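# Transfer heat sink and slip sheet into green crate

## Task

Put the slip sheet (the thin flat sheet currently beneath the heat sink) into the empty green crate, lying flat on its floor, and put the finned metal heat sink into that crate as well, standing on top of the sheet with its fins pointing upward. Afterwards release everything, return every tool you used to the exact stand slot it came from, and take the arm well away from the tools. The heat sink is too wide for grip50, and nothing may end up off the table.

## Robot and tools

Robot: a single arm ending in a tool changer. Three tools hang in forks on a stand, 180 mm apart: grip50 (small two-finger gripper, 50 mm max opening), grip85 (larger two-finger gripper, 85 mm max) and cup (suction). Only one tool can be on the changer at a time; a locked tool is treated as part of the arm. grip50 cannot span the heat sink, so use grip85 or the cup for it; the thin sheet is likely easiest with the cup on its flat face.

Frame: scene frame, origin on the table top below the arm base, +z up, +y to the left when facing along +x. Positions in metres, orientations as quaternions with w first. The reported pose is always the centre of the changer's flat face; that face's z axis points away from the arm. Tool points, in mm along the face axes: grip50 grip point (0, -25, 180); grip85 grip point (0, 0, 173) when closed, about 13 mm closer when fully open; cup rim centre (0, 0, 175). Both grippers close along the face x axis.

Row format (used by execute_actions and by move's target): 15 numbers in this order: x, y, z, qw, qx, qy, qz, lock, grip50_position, grip50_force_limit, grip50_speed, grip85_position, grip85_force_limit, grip85_speed, cup_suction. The first seven are an absolute pose for the changer face in the scene frame. The last eight are scaled to -1..1. lock: positive locks, negative unlocks, 0 keeps the previous command. Gripper position: +1 fully open, -1 closes until stopped by an object (pads meet near -0.65 for grip50, -0.8 for grip85). Force limit: -1 about 20 N, +1 about 185 N (grip50) or 235 N (grip85). Speed: -1 about 20 mm/s, +1 about 150 mm/s. cup_suction above 0.01 is on, otherwise off and vented. Tool-specific numbers only act when tool_id names that tool and its readings show numbers.

execute_actions(actions): a list of up to 15 actions; each action is a list of up to 15 rows, one row per 1/30 s step, the last row held to fill 15 steps. An empty list just reports state and images. Each target must be within 0.6 m of the face's current position along each face axis, or the action (or whole call) is refused. Per step the commanded pose is clipped to 100 mm and 16 degrees from the measured pose, so far targets need several actions. Repeat the desired quaternion in every row.

move(target, speed, stop_force, blocking): straight-line path of the face toward one absolute pose given as a single row. speed in m/s, 0.002 to 0.5 (default 0.25); rotation up to twice that in rad/s. stop_force, optional, 9 to 40 N: ends the path when pushback along the travel direction rises by that much; use it only with slow, non-rotating approaches, and omit it when backing off a surface. blocking=false returns early (not allowed with stop_force); then use wait(0) or stop before sending anything else. The result adds a move: line with the ending (done, contact, held, off_target, moving, fault) and any limits (paced = pose clipped; held = some steps blocked), plus distance to target.

wait(seconds): 0 to 10, lets time pass holding the last command. stop(): brakes a running move. zoom_image(camera, region): region [x0, y0, x1, y1] in pixels, at most 504x504, cameras cam_head_left, cam_head_right, cam_high, cam_low, cam_wrist (all 504x504). finished_scene(scene): ends the scene, irreversible; do it only after the goal holds and tools are stowed.

Result lines: pose and velocities of the face; Hand target (pose the controller is heading for); Wrist force and Wrist torque along the face axes (noisy, a few N offset, saturate near 50 N, may read no reading at start); tool_id, plate_near, locked, unlocked, in_stand, unlock_refused; grip50/grip85 position_measured (counts, about 3 = open) and object_status (0 moving, 1 blocked opening, 2 blocked closing = holding, 3 reached target or pads met; thin items may show 3); cup_suction_measured (1 = strong vacuum) and cup_part_present; pose unreachable when the clearance check altered a command; MOTOR HOT and fault lines.

Tool handling order: align the face with a hanging plate to within about 1 mm and 1 degree, face -y pointing to the fork's open side. When plate_near is 1, send lock +1 and wait for locked = 1; the tool then initialises (readings n/a, grippers close then open). Lift the plate 10 to 30 mm (about 20), pull at least 110 mm out along face -y, then lift further. To return, reverse that path into the original slot; when in_stand is 1 keep still, send lock -1, wait for unlocked = 1, then back away and retreat well clear. Unlocking elsewhere is refused.

Grasping: with a gripper, send position -1 and keep it, then confirm object_status 2. With the cup, seal the whole rim on a smooth flat area away from edges; the part is drawn up to 12 mm toward the face. Release by placing the object, then opening or switching suction off, and lifting at least 15 mm.

Avoid: fast contact and targets pushed past a surface (the arm is stiff); any joint reaching its load limit (wrist joints 24.6 N m, others 132 N m) or 150 N outside force causes a 10 s stop. Do not drop, slam or knock items, especially off the table; a loose object may get brief external pushes. Holding loads heats motors; at 85 °C the arm brakes. Move smoothly and finish with the arm away from the stand.

Each tool is called after ">>>" in YAML: its name, and indented under it one key for each argument.

## Session

>>> execute_actions:
  actions: []

Scene clock: 0.00 s.
end_effector_position=(+0.4264, +0.0184, +0.3210) locked=0 unlocked=1 plate_near=0 in_stand=0 unlock_refused=0 tool_id=none grip50_position_measured=n/a grip50_object_status=n/a grip85_position_measured=n/a grip85_object_status=n/a cup_suction_measured=n/a cup_part_present=n/a end_effector_quat_wxyz=(-0.001, +0.690, +0.724, +0.004) end_effector_velocity=(+0.000, +0.000, -0.000) end_effector_angular_velocity=(+0.000, +0.000, +0.000)
Joint positions: [-0.316 -1.722  2.043 -1.891 -1.571 -1.886]
Joint velocities: [ 0.  0.  0. -0.  0. -0.]
Wrist force (N, on the end effector, along its own x y z axes, offset not removed): no reading
Wrist torque (N m, same axes, about the end effector's origin, offset not removed): no reading
Hand target: +0.426, +0.018, +0.321; -0.001, +0.690, +0.724, +0.004

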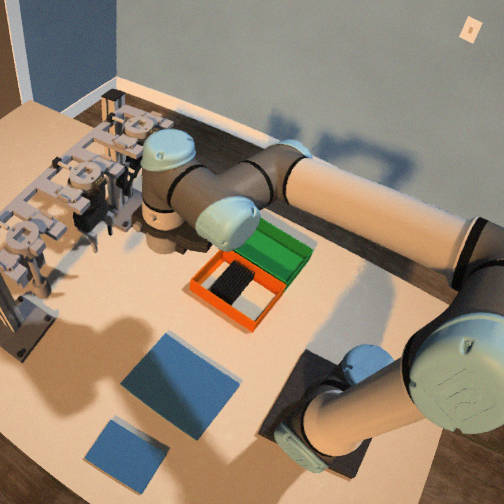

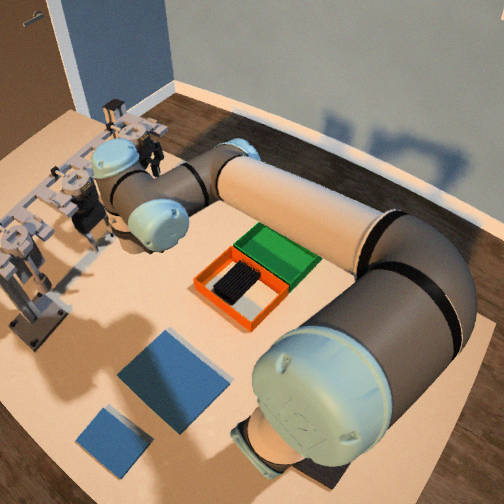

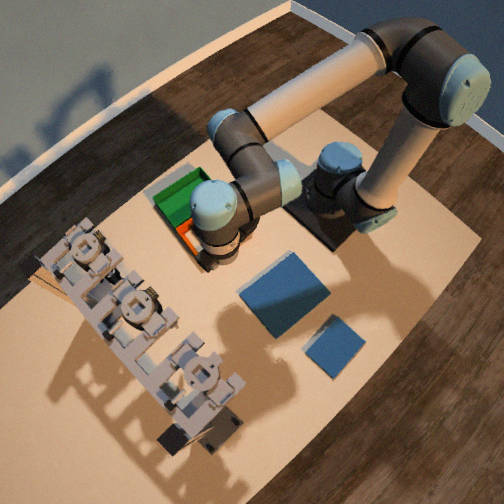

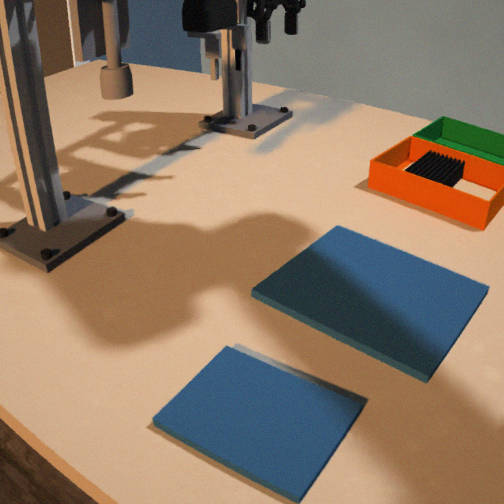

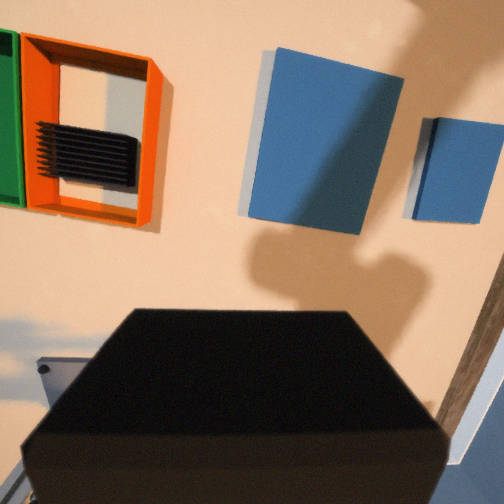

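>>> move:
  target: [0.70,0.0,0.52,0,0.7071,0.7071,0,0,1,0,0,1,0,0,0]

Scene clock: 7.10 s.
end_effector_position=(+0.7004, -0.0002, +0.5197) locked=0 unlocked=1 plate_near=0 in_stand=0 unlock_refused=0 tool_id=none grip50_position_measured=n/a grip50_object_status=n/a grip85_position_measured=n/a grip85_object_status=n/a cup_suction_measured=n/a cup_part_present=n/a end_effector_quat_wxyz=(+0.000, +0.707, +0.707, +0.000) end_effector_velocity=(+0.002, -0.000, +0.001) end_effector_angular_velocity=(+0.001, +0.005, -0.000)
Joint positions: [-0.233 -1.02   0.678 -1.224 -1.578 -1.756]
Joint velocities: [ 0.     0.011 -0.023  0.017 -0.     0.001]
Wrist force (N, on the end effector, along its own x y z axes, offset not removed): [-1.8 0.4 -2.3]
Wrist torque (N m, same axes, about the end effector's origin, offset not removed): [-0.07 0.19 -0.29]
Hand target: +0.701, -0.000, +0.520; +0.000, +0.707, +0.707, -0.000
Off the commanded pose: 0.001 m, 0 deg.
move: done

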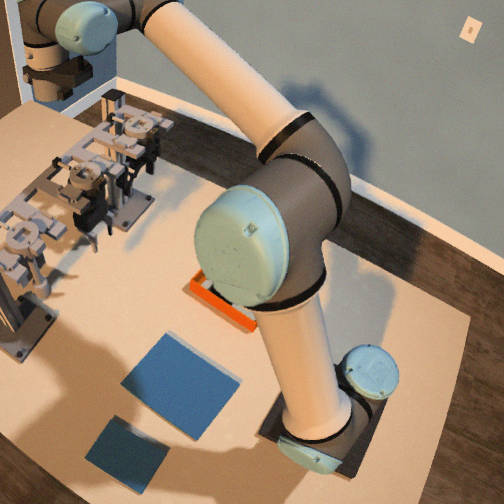

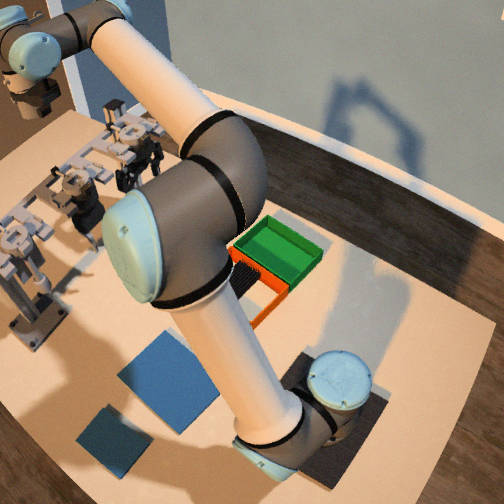

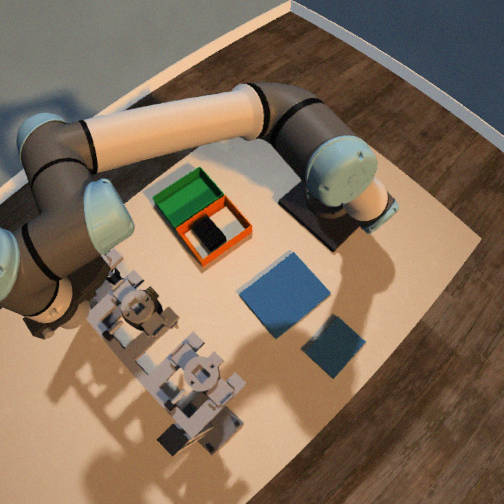

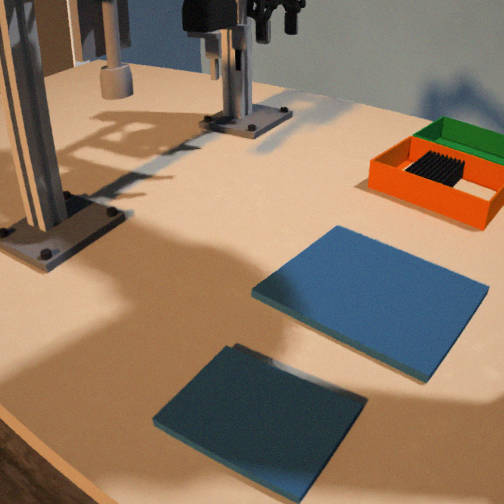

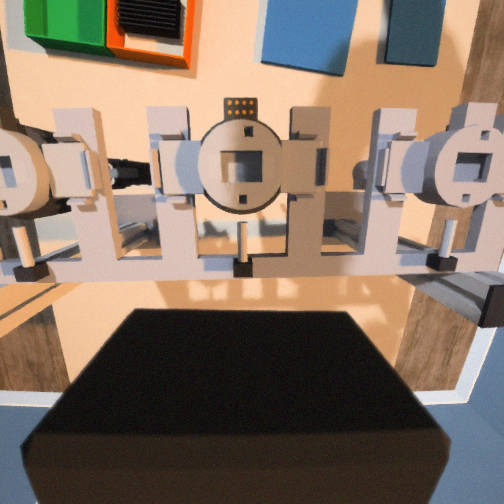

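>>> move:
  target: [0.70,-0.18,0.44,0,0.7071,0.7071,0,0,1,0,0,1,0,0,0]

Scene clock: 11.90 s.
end_effector_position=(+0.6997, -0.1798, +0.4400) locked=0 unlocked=1 plate_near=0 in_stand=0 unlock_refused=0 tool_id=none grip50_position_measured=n/a grip50_object_status=n/a grip85_position_measured=n/a grip85_object_status=n/a cup_suction_measured=n/a cup_part_present=n/a end_effector_quat_wxyz=(-0.000, +0.707, +0.707, +0.000) end_effector_velocity=(+0.000, -0.002, -0.001) end_effector_angular_velocity=(+0.000, -0.000, +0.001)
Joint positions: [-0.478 -1.014  0.876 -1.429 -1.579 -2.001]
Joint velocities: [-0.002  0.002 -0.001 -0.001  0.    -0.003]
Wrist force (N, on the end effector, along its own x y z axes, offset not removed): [-1.2 -0.1 -1.0]
Wrist torque (N m, same axes, about the end effector's origin, offset not removed): [0.08 0.15 -0.14]
Hand target: +0.700, -0.180, +0.440; -0.000, +0.707, +0.707, +0.000
Off the commanded pose: 0.000 m, 0 deg.
move: done

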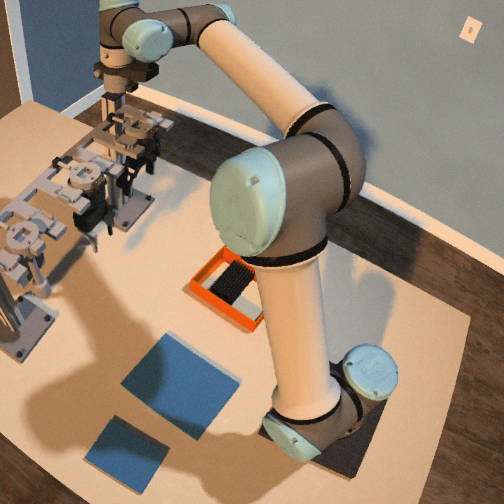

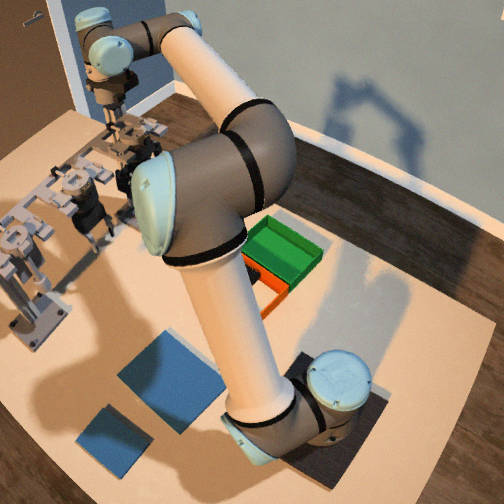

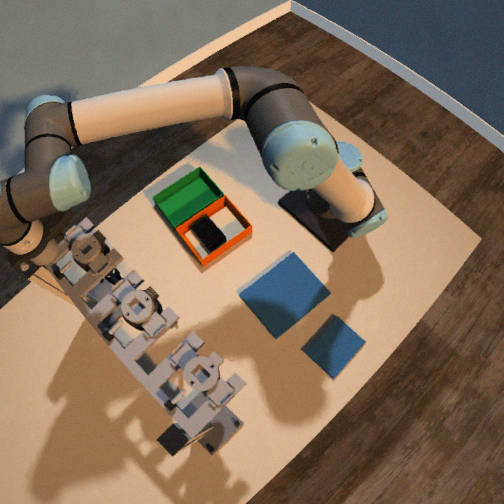

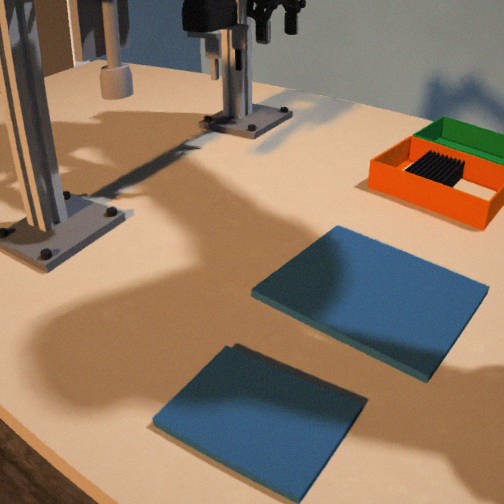

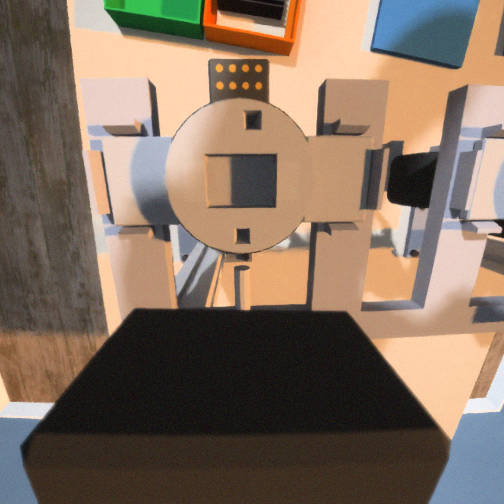

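>>> move:
  target: [0.625,-0.18,0.37,0,0.7071,0.7071,0,0,1,0,0,1,0,0,0]
  speed: 0.1

>>> zoom_image:
  camera: "cam_head_left"
  region: [60,40,220,200]

>>> zoom_image:
  camera: "cam_high"
  region: [0,160,180,340]

Scene clock: 22.80 s.
end_effector_position=(+0.6250, -0.1799, +0.3704) locked=0 unlocked=1 plate_near=0 in_stand=0 unlock_refused=0 tool_id=none grip50_position_measured=n/a grip50_object_status=n/a grip85_position_measured=n/a grip85_object_status=n/a cup_suction_measured=n/a cup_part_present=n/a end_effector_quat_wxyz=(+0.000, +0.707, +0.707, +0.000) end_effector_velocity=(-0.002, +0.000, -0.002) end_effector_angular_velocity=(+0.000, -0.001, +0.000)
Joint positions: [-0.528 -1.209  1.342 -1.701 -1.579 -2.051]
Joint velocities: [-0.001 -0.004  0.01  -0.007  0.001 -0.001]
Wrist force (N, on the end effector, along its own x y z axes, offset not removed): [1.2 6.4 -25.3]
Wrist torque (N m, same axes, about the end effector's origin, offset not removed): [0.27 0.02 -0.15]
Hand target: +0.625, -0.180, +0.370; -0.000, +0.707, +0.707, +0.000
Off the commanded pose: 0.000 m, 0 deg.
move: done

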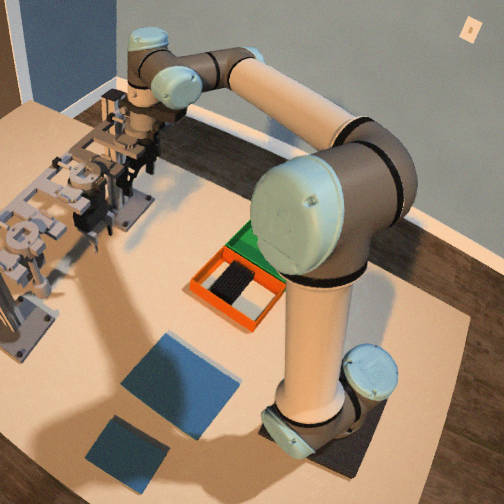

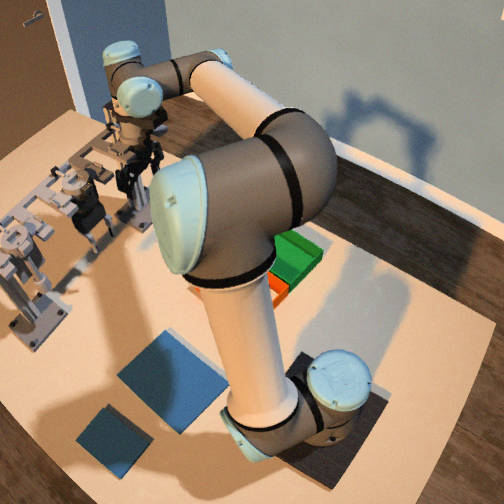

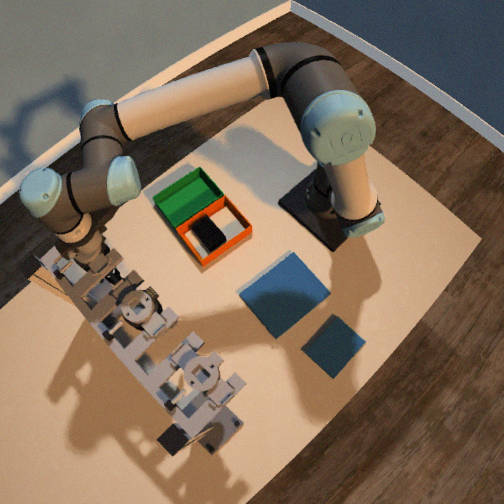

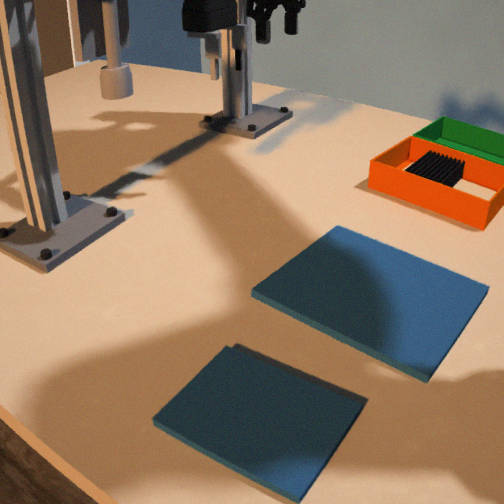

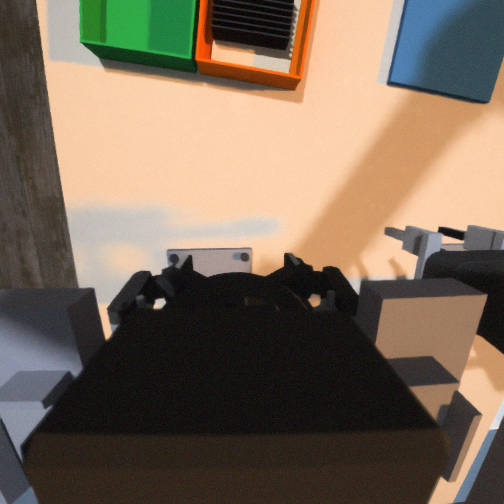

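Region (60, 40, 220, 200) of cam_head_left's 504x504 image, scaled by 3.150, with more detail than that image has.

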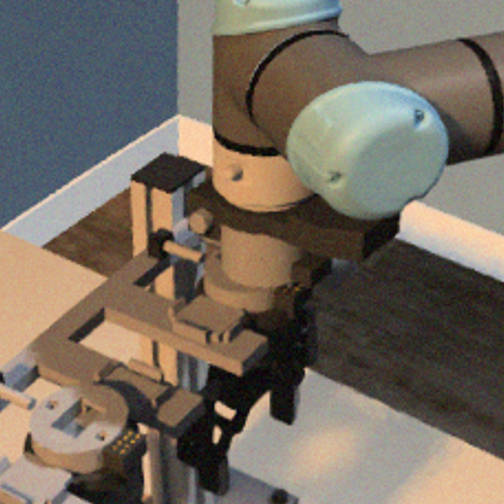

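Region (0, 160, 180, 340) of cam_high's 504x504 image, scaled by 2.800, with more detail than that image has.

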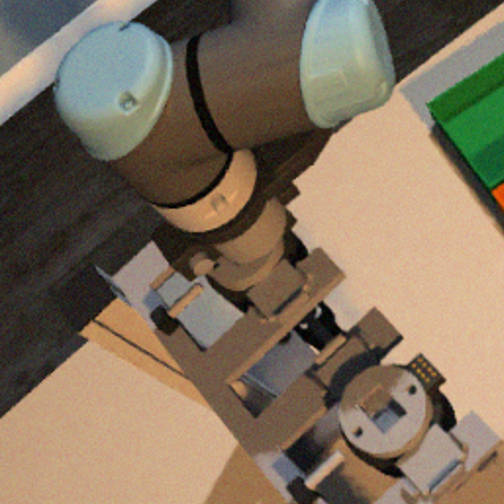

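>>> move:
  target: [0.625,-0.18,0.39,0,0.7071,0.7071,0,0,1,0,0,1,0,0,0]
  speed: 0.05

>>> move:
  target: [0.597,-0.305,0.39,0,0.7071,0.7071,0,0,1,0,0,1,0,0,0]
  speed: 0.15

>>> move:
  target: [0.597,-0.305,0.333,0,0.7071,0.7071,0,0,1,0,0,1,0,0,0]
  speed: 0.03
  stop_force: 10

>>> move:
  target: [0.597,-0.27,0.333,0,0.7071,0.7071,0,0,1,0,0,1,0,0,0]
  speed: 0.004
  stop_force: 10

Scene clock: 38.10 s.
end_effector_position=(+0.6250, -0.1800, +0.3898) locked=0 unlocked=1 plate_near=0 in_stand=0 unlock_refused=0 tool_id=none grip50_position_measured=n/a grip50_object_status=n/a grip85_position_measured=n/a grip85_object_status=n/a cup_suction_measured=n/a cup_part_present=n/a end_effector_quat_wxyz=(+0.000, +0.707, +0.707, +0.000) end_effector_velocity=(+0.000, -0.000, +0.002) end_effector_angular_velocity=(-0.000, +0.001, -0.001)
Joint positions: [-0.528 -1.214  1.298 -1.653 -1.579 -2.051]
Joint velocities: [ 0.     0.    -0.005  0.005 -0.001  0.001]
Wrist force (N, on the end effector, along its own x y z axes, offset not removed): [1.4 -0.6 -0.3]
Wrist torque (N m, same axes, about the end effector's origin, offset not removed): [0.01 0.10 -0.21]
Hand target: +0.625, -0.180, +0.390; +0.000, +0.707, +0.707, +0.000
Off the commanded pose: 0.000 m, 0 deg.
move: done

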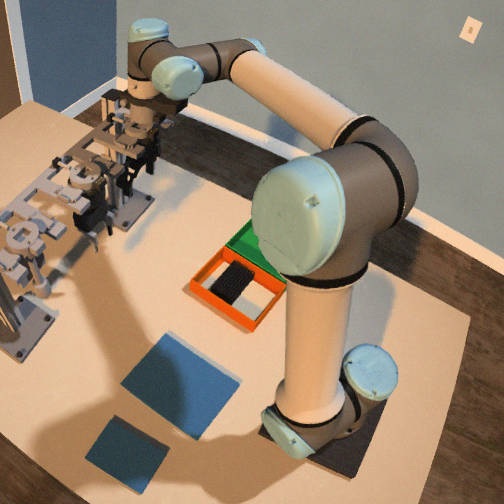

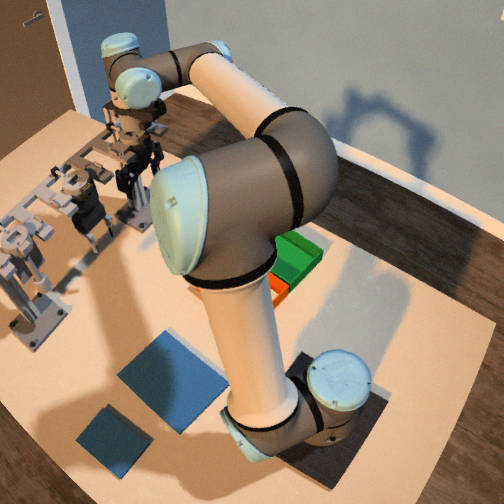

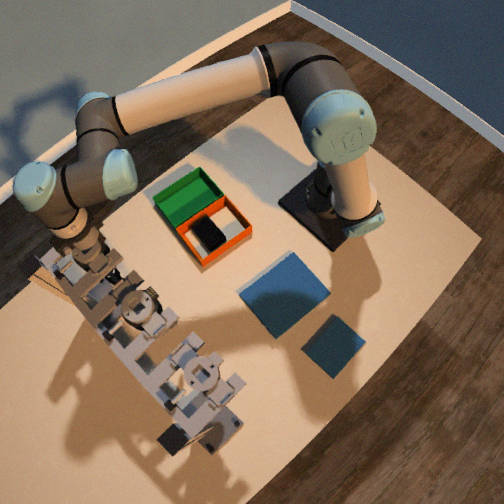

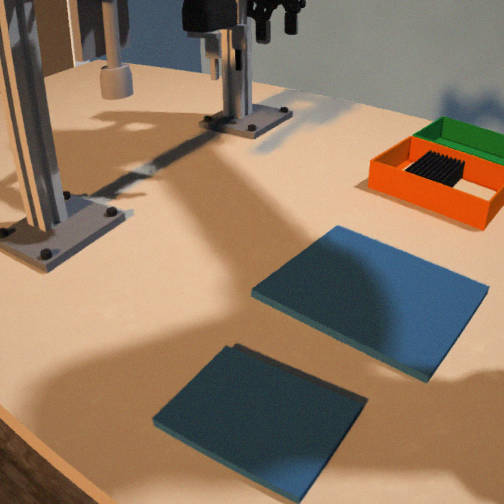

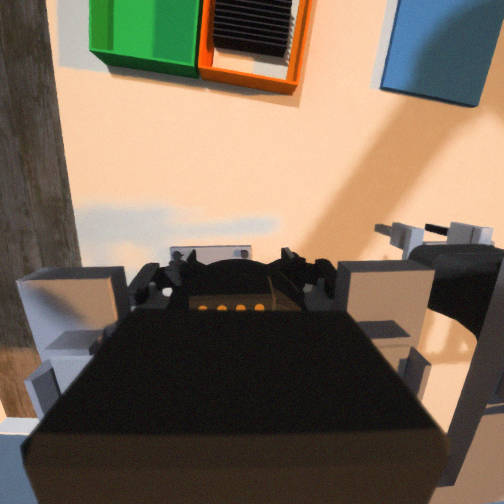

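Scene clock: 39.47 s.
end_effector_position=(+0.5970, -0.3048, +0.3900) locked=0 unlocked=1 plate_near=0 in_stand=0 unlock_refused=0 tool_id=none grip50_position_measured=n/a grip50_object_status=n/a grip85_position_measured=n/a grip85_object_status=n/a cup_suction_measured=n/a cup_part_present=n/a end_effector_quat_wxyz=(-0.000, +0.707, +0.707, +0.000) end_effector_velocity=(-0.000, -0.002, -0.000) end_effector_angular_velocity=(+0.001, +0.000, -0.000)
Joint positions: [-0.713 -1.166  1.229 -1.632 -1.579 -2.236]
Joint velocities: [-0.003  0.002 -0.003  0.001  0.    -0.002]
Wrist force (N, on the end effector, along its own x y z axes, offset not removed): [-0.3 0.6 -1.9]
Wrist torque (N m, same axes, about the end effector's origin, offset not removed): [0.22 0.04 -0.24]
Hand target: +0.597, -0.305, +0.390; -0.000, +0.707, +0.707, +0.000
Off the commanded pose: 0.000 m, 0 deg.
move: done

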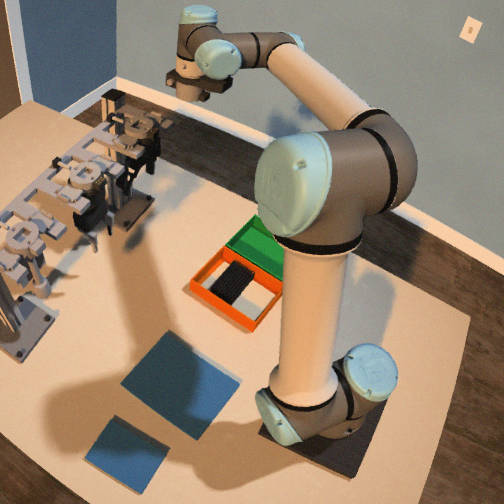

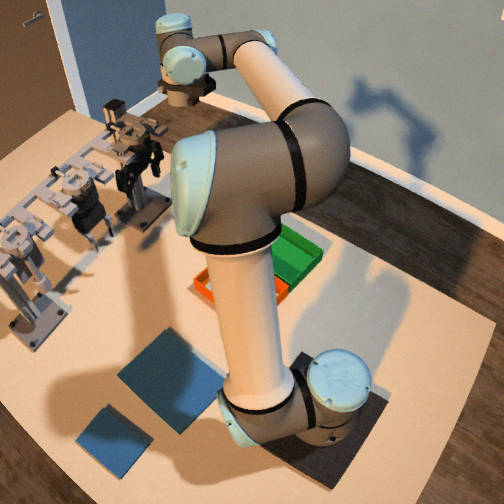

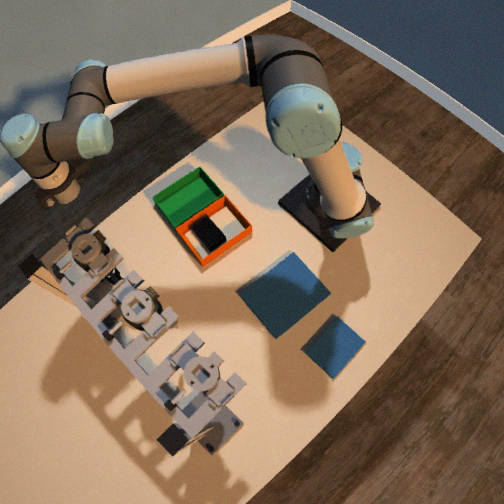

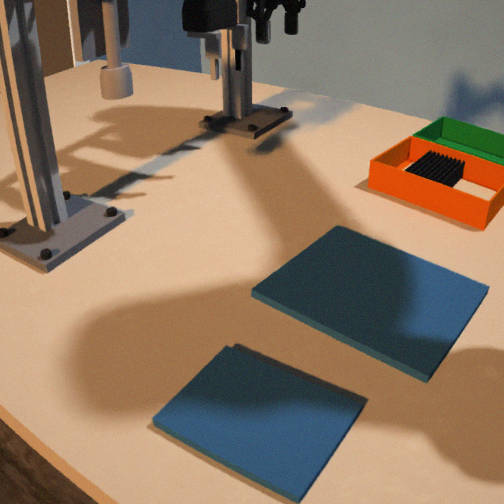

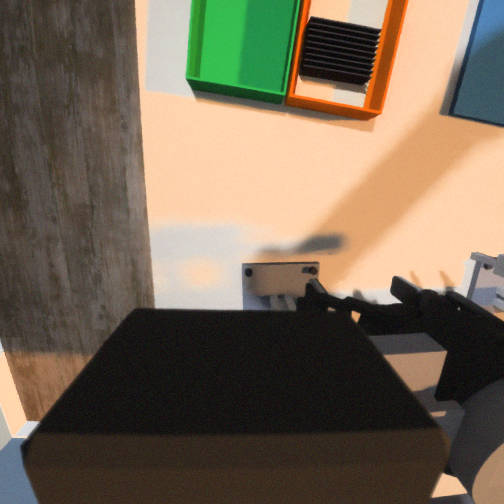

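Scene clock: 41.70 s.
end_effector_position=(+0.5969, -0.3049, +0.3332) locked=0 unlocked=1 plate_near=0 in_stand=0 unlock_refused=0 tool_id=none grip50_position_measured=n/a grip50_object_status=n/a grip85_position_measured=n/a grip85_object_status=n/a cup_suction_measured=n/a cup_part_present=n/a end_effector_quat_wxyz=(-0.000, +0.707, +0.707, -0.000) end_effector_velocity=(-0.000, -0.000, -0.002) end_effector_angular_velocity=(-0.001, +0.000, +0.000)
Joint positions: [-0.714 -1.149  1.349 -1.771 -1.58  -2.237]
Joint velocities: [-0.     0.001  0.004 -0.005 -0.001 -0.   ]
Wrist force (N, on the end effector, along its own x y z axes, offset not removed): [-1.7 0.8 -3.2]
Wrist torque (N m, same axes, about the end effector's origin, offset not removed): [-0.02 0.09 -0.34]
Hand target: +0.597, -0.305, +0.333; -0.000, +0.707, +0.707, +0.000
Off the commanded pose: 0.000 m, 0 deg.
move: done

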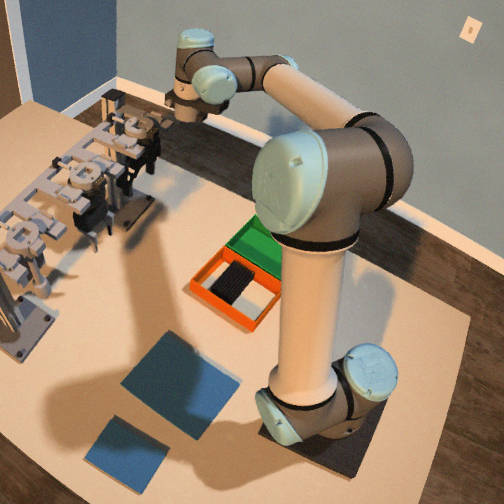

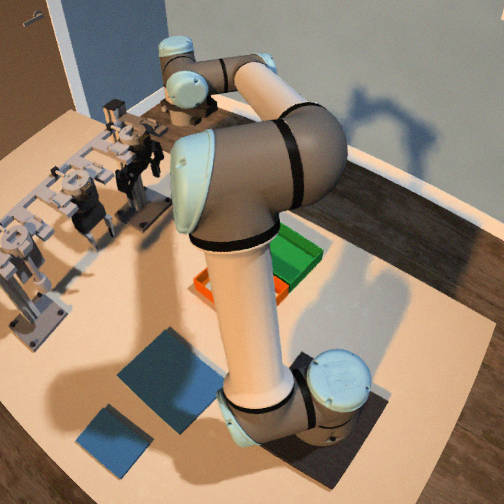

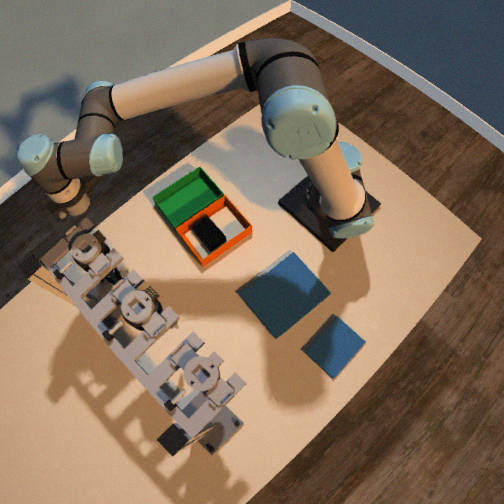

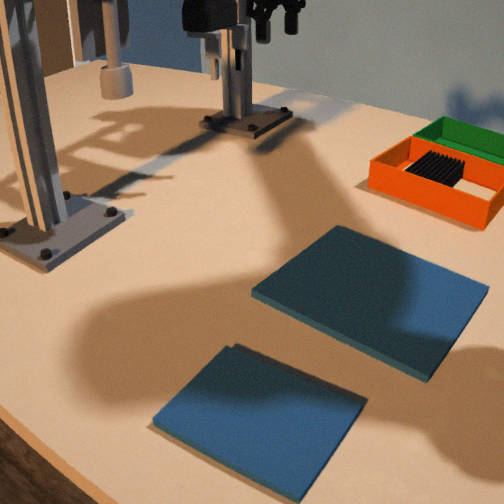

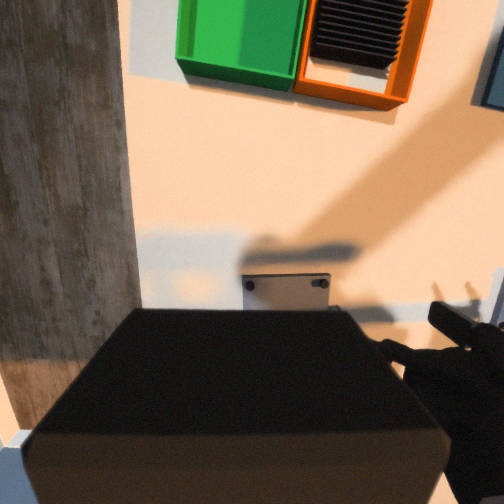

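Scene clock: 47.37 s.
end_effector_position=(+0.5969, -0.2838, +0.3332) locked=0 unlocked=1 plate_near=0 in_stand=0 unlock_refused=0 tool_id=none grip50_position_measured=n/a grip50_object_status=n/a grip85_position_measured=n/a grip85_object_status=n/a cup_suction_measured=n/a cup_part_present=n/a end_effector_quat_wxyz=(+0.000, +0.707, +0.707, -0.000) end_effector_velocity=(+0.000, -0.001, +0.000) end_effector_angular_velocity=(-0.001, -0.001, +0.003)
Joint positions: [-0.688 -1.171  1.382 -1.781 -1.58  -2.211]
Joint velocities: [-0.001  0.001 -0.003  0.    -0.    -0.004]
Wrist force (N, on the end effector, along its own x y z axes, offset not removed): [-22.7 -1.4 1.7]
Wrist torque (N m, same axes, about the end effector's origin, offset not removed): [0.13 -0.04 -0.24]
Hand target: +0.597, -0.284, +0.333; +0.000, +0.707, +0.707, -0.000
Off the commanded pose: 0.014 m, 0 deg.
move: contact

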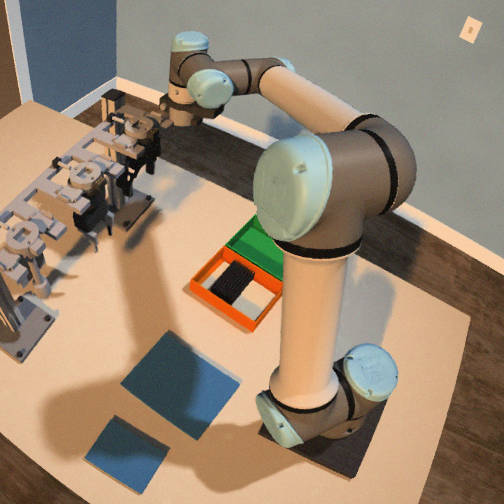

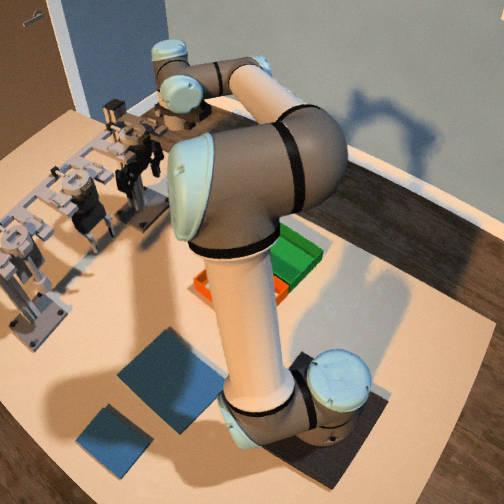

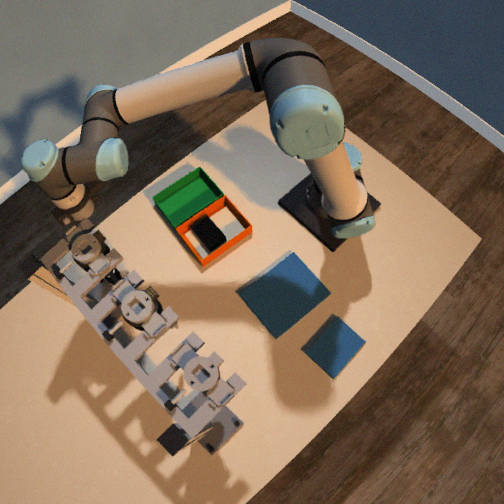

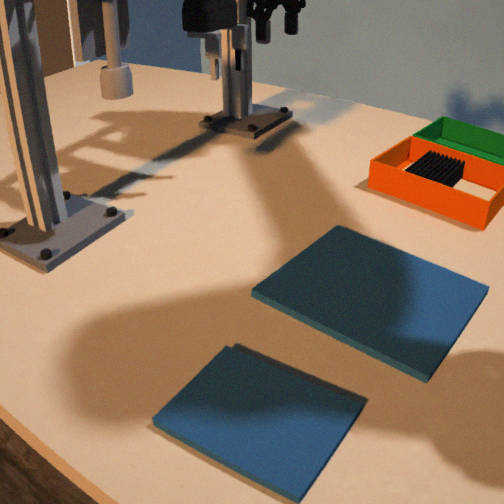

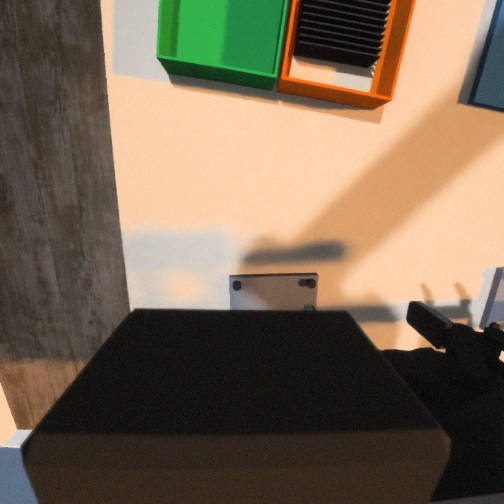

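>>> move:
  target: [0.53,-0.30,0.333,0,0.7071,0.7071,0,0,1,0,0,1,0,0,0]
  speed: 0.08

>>> move:
  target: [0.535,-0.24,0.333,0,1,0,0,0,1,0,0,1,0,0,0]
  speed: 0.3

>>> move:
  target: [0.575,-0.24,0.333,0,1,0,0,0,1,0,0,1,0,0,0]
  speed: 0.004
  stop_force: 10

Scene clock: 61.07 s.
end_effector_position=(+0.5302, -0.2999, +0.3330) locked=0 unlocked=1 plate_near=0 in_stand=0 unlock_refused=0 tool_id=none grip50_position_measured=n/a grip50_object_status=n/a grip85_position_measured=n/a grip85_object_status=n/a cup_suction_measured=n/a cup_part_present=n/a end_effector_quat_wxyz=(-0.000, +0.707, +0.707, +0.000) end_effector_velocity=(-0.002, -0.000, +0.000) end_effector_angular_velocity=(-0.001, -0.000, +0.000)
Joint positions: [-0.776 -1.294  1.549 -1.826 -1.58  -2.299]
Joint velocities: [-0.003 -0.004  0.004 -0.001 -0.    -0.003]
Wrist force (N, on the end effector, along its own x y z axes, offset not removed): [-1.8 -1.8 -3.9]
Wrist torque (N m, same axes, about the end effector's origin, offset not removed): [0.03 0.18 -0.19]
Hand target: +0.530, -0.300, +0.333; -0.000, +0.707, +0.707, +0.000
Off the commanded pose: 0.000 m, 0 deg.
move: done

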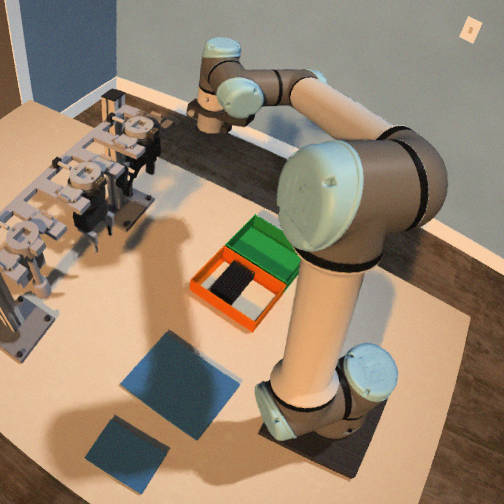

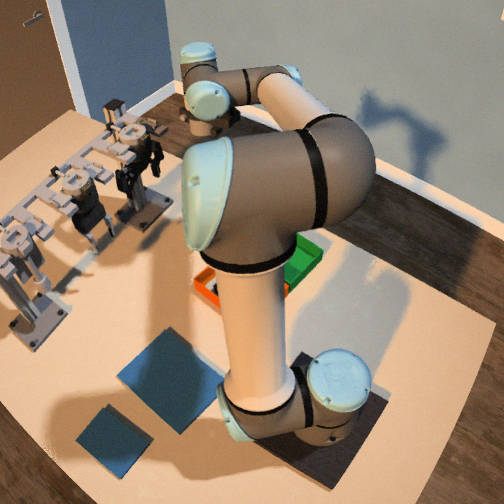

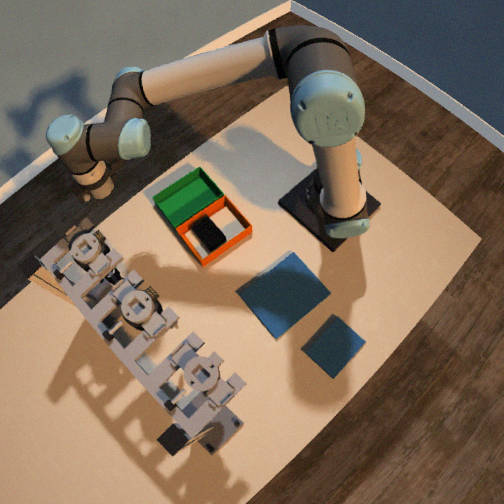

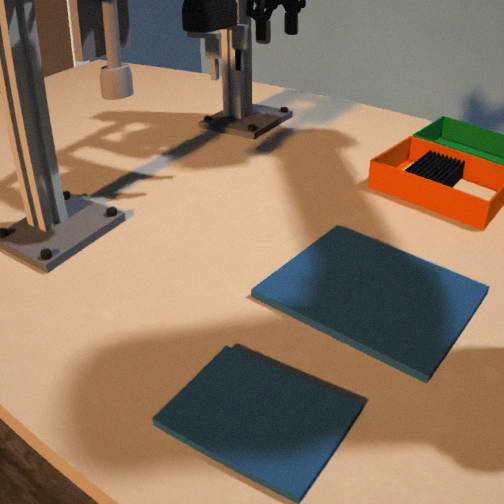

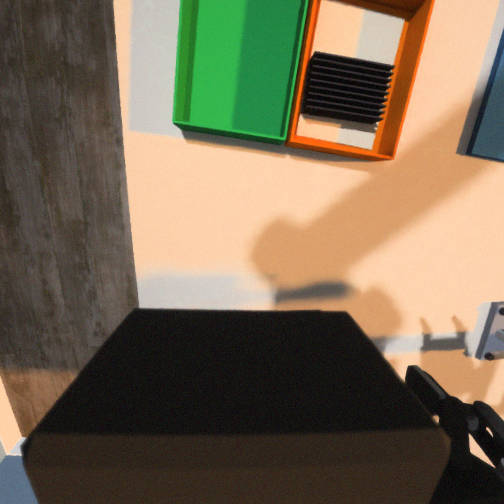

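Scene clock: 64.23 s.
end_effector_position=(+0.5350, -0.2400, +0.3330) locked=0 unlocked=1 plate_near=0 in_stand=0 unlock_refused=0 tool_id=none grip50_position_measured=n/a grip50_object_status=n/a grip85_position_measured=n/a grip85_object_status=n/a cup_suction_measured=n/a cup_part_present=n/a end_effector_quat_wxyz=(+0.000, +1.000, +0.000, -0.000) end_effector_velocity=(-0.000, +0.000, -0.000) end_effector_angular_velocity=(-0.001, +0.001, -0.010)
Joint positions: [-0.692 -1.345  1.617 -1.841 -1.58  -0.645]
Joint velocities: [ 0.001 -0.     0.    -0.    -0.001  0.01 ]
Wrist force (N, on the end effector, along its own x y z axes, offset not removed): [0.4 -0.5 -3.4]
Wrist torque (N m, same axes, about the end effector's origin, offset not removed): [0.06 0.00 -0.26]
Hand target: +0.535, -0.240, +0.333; +0.000, +1.000, +0.000, -0.000
Off the commanded pose: 0.000 m, 0 deg.
move: done

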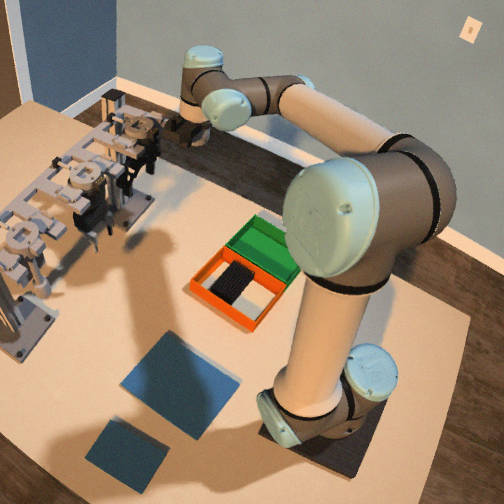

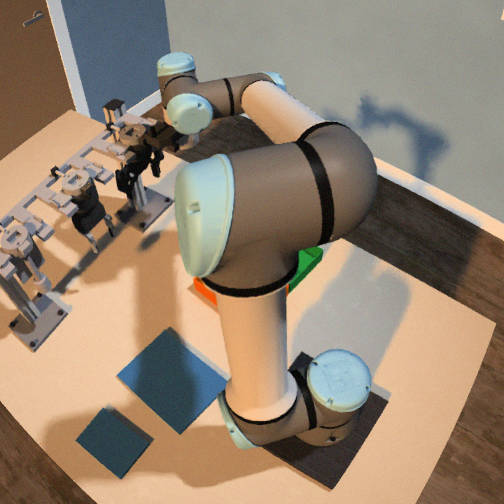

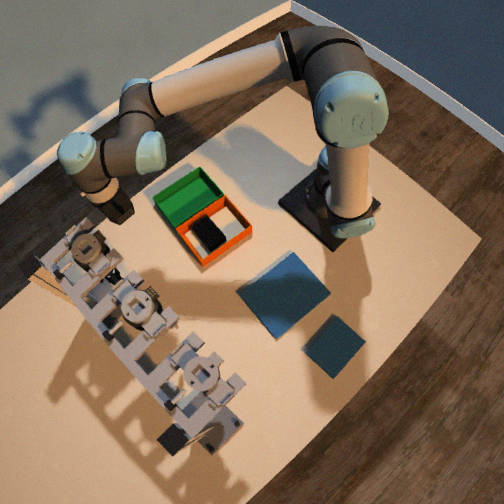

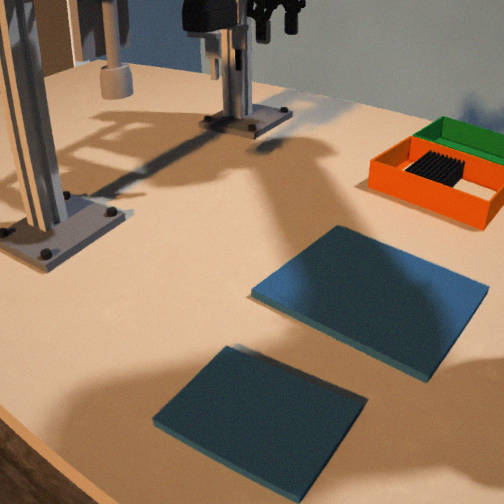

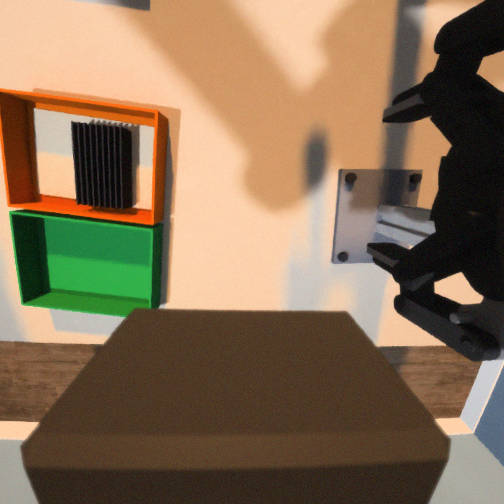

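Scene clock: 72.77 s.
end_effector_position=(+0.5677, -0.2400, +0.3329) locked=0 unlocked=1 plate_near=0 in_stand=0 unlock_refused=0 tool_id=none grip50_position_measured=n/a grip50_object_status=n/a grip85_position_measured=n/a grip85_object_status=n/a cup_suction_measured=n/a cup_part_present=n/a end_effector_quat_wxyz=(-0.000, +1.000, -0.000, -0.000) end_effector_velocity=(-0.001, +0.000, -0.000) end_effector_angular_velocity=(-0.002, -0.003, -0.001)
Joint positions: [-0.659 -1.275  1.527 -1.82  -1.58  -0.611]
Joint velocities: [-0.001 -0.003  0.005 -0.006  0.     0.   ]
Wrist force (N, on the end effector, along its own x y z axes, offset not removed): [-42.1 1.6 -8.7]
Wrist torque (N m, same axes, about the end effector's origin, offset not removed): [-0.08 0.57 -0.01]
Hand target: +0.567, -0.240, +0.333; -0.000, +1.000, +0.000, -0.000
Off the commanded pose: 0.007 m, 0 deg.
move: contact

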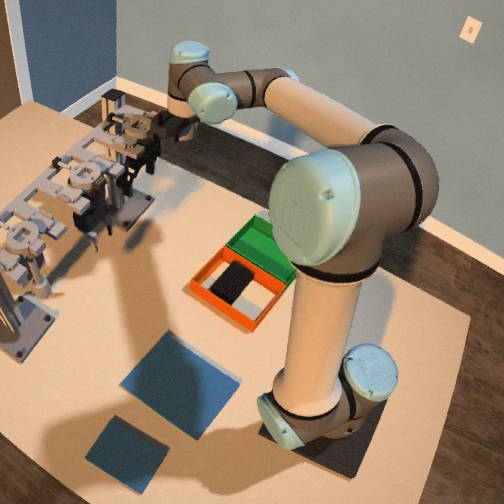

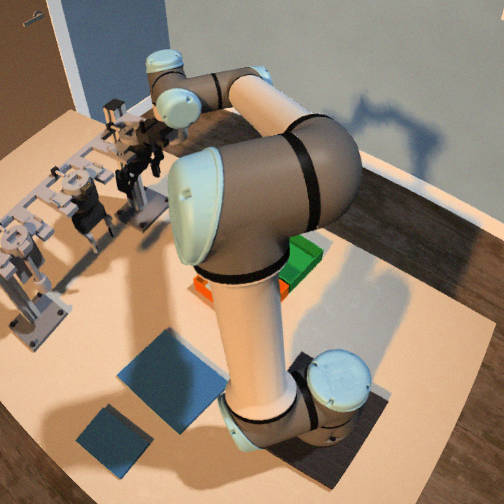

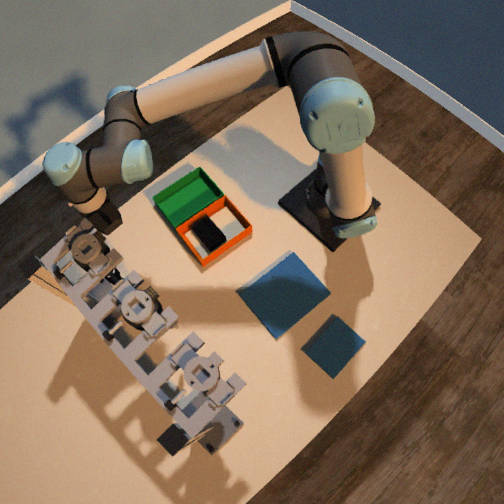

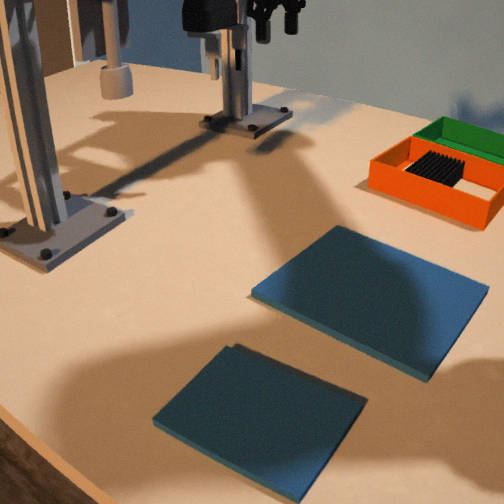

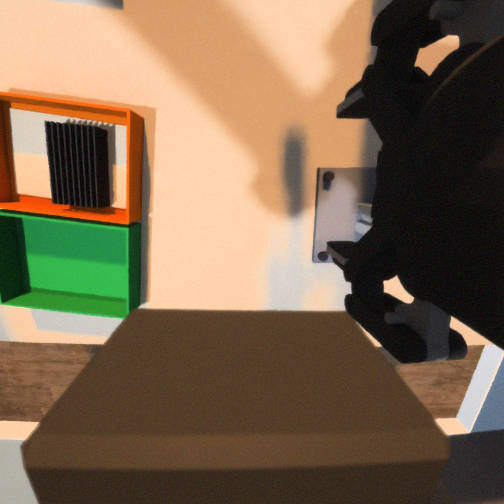

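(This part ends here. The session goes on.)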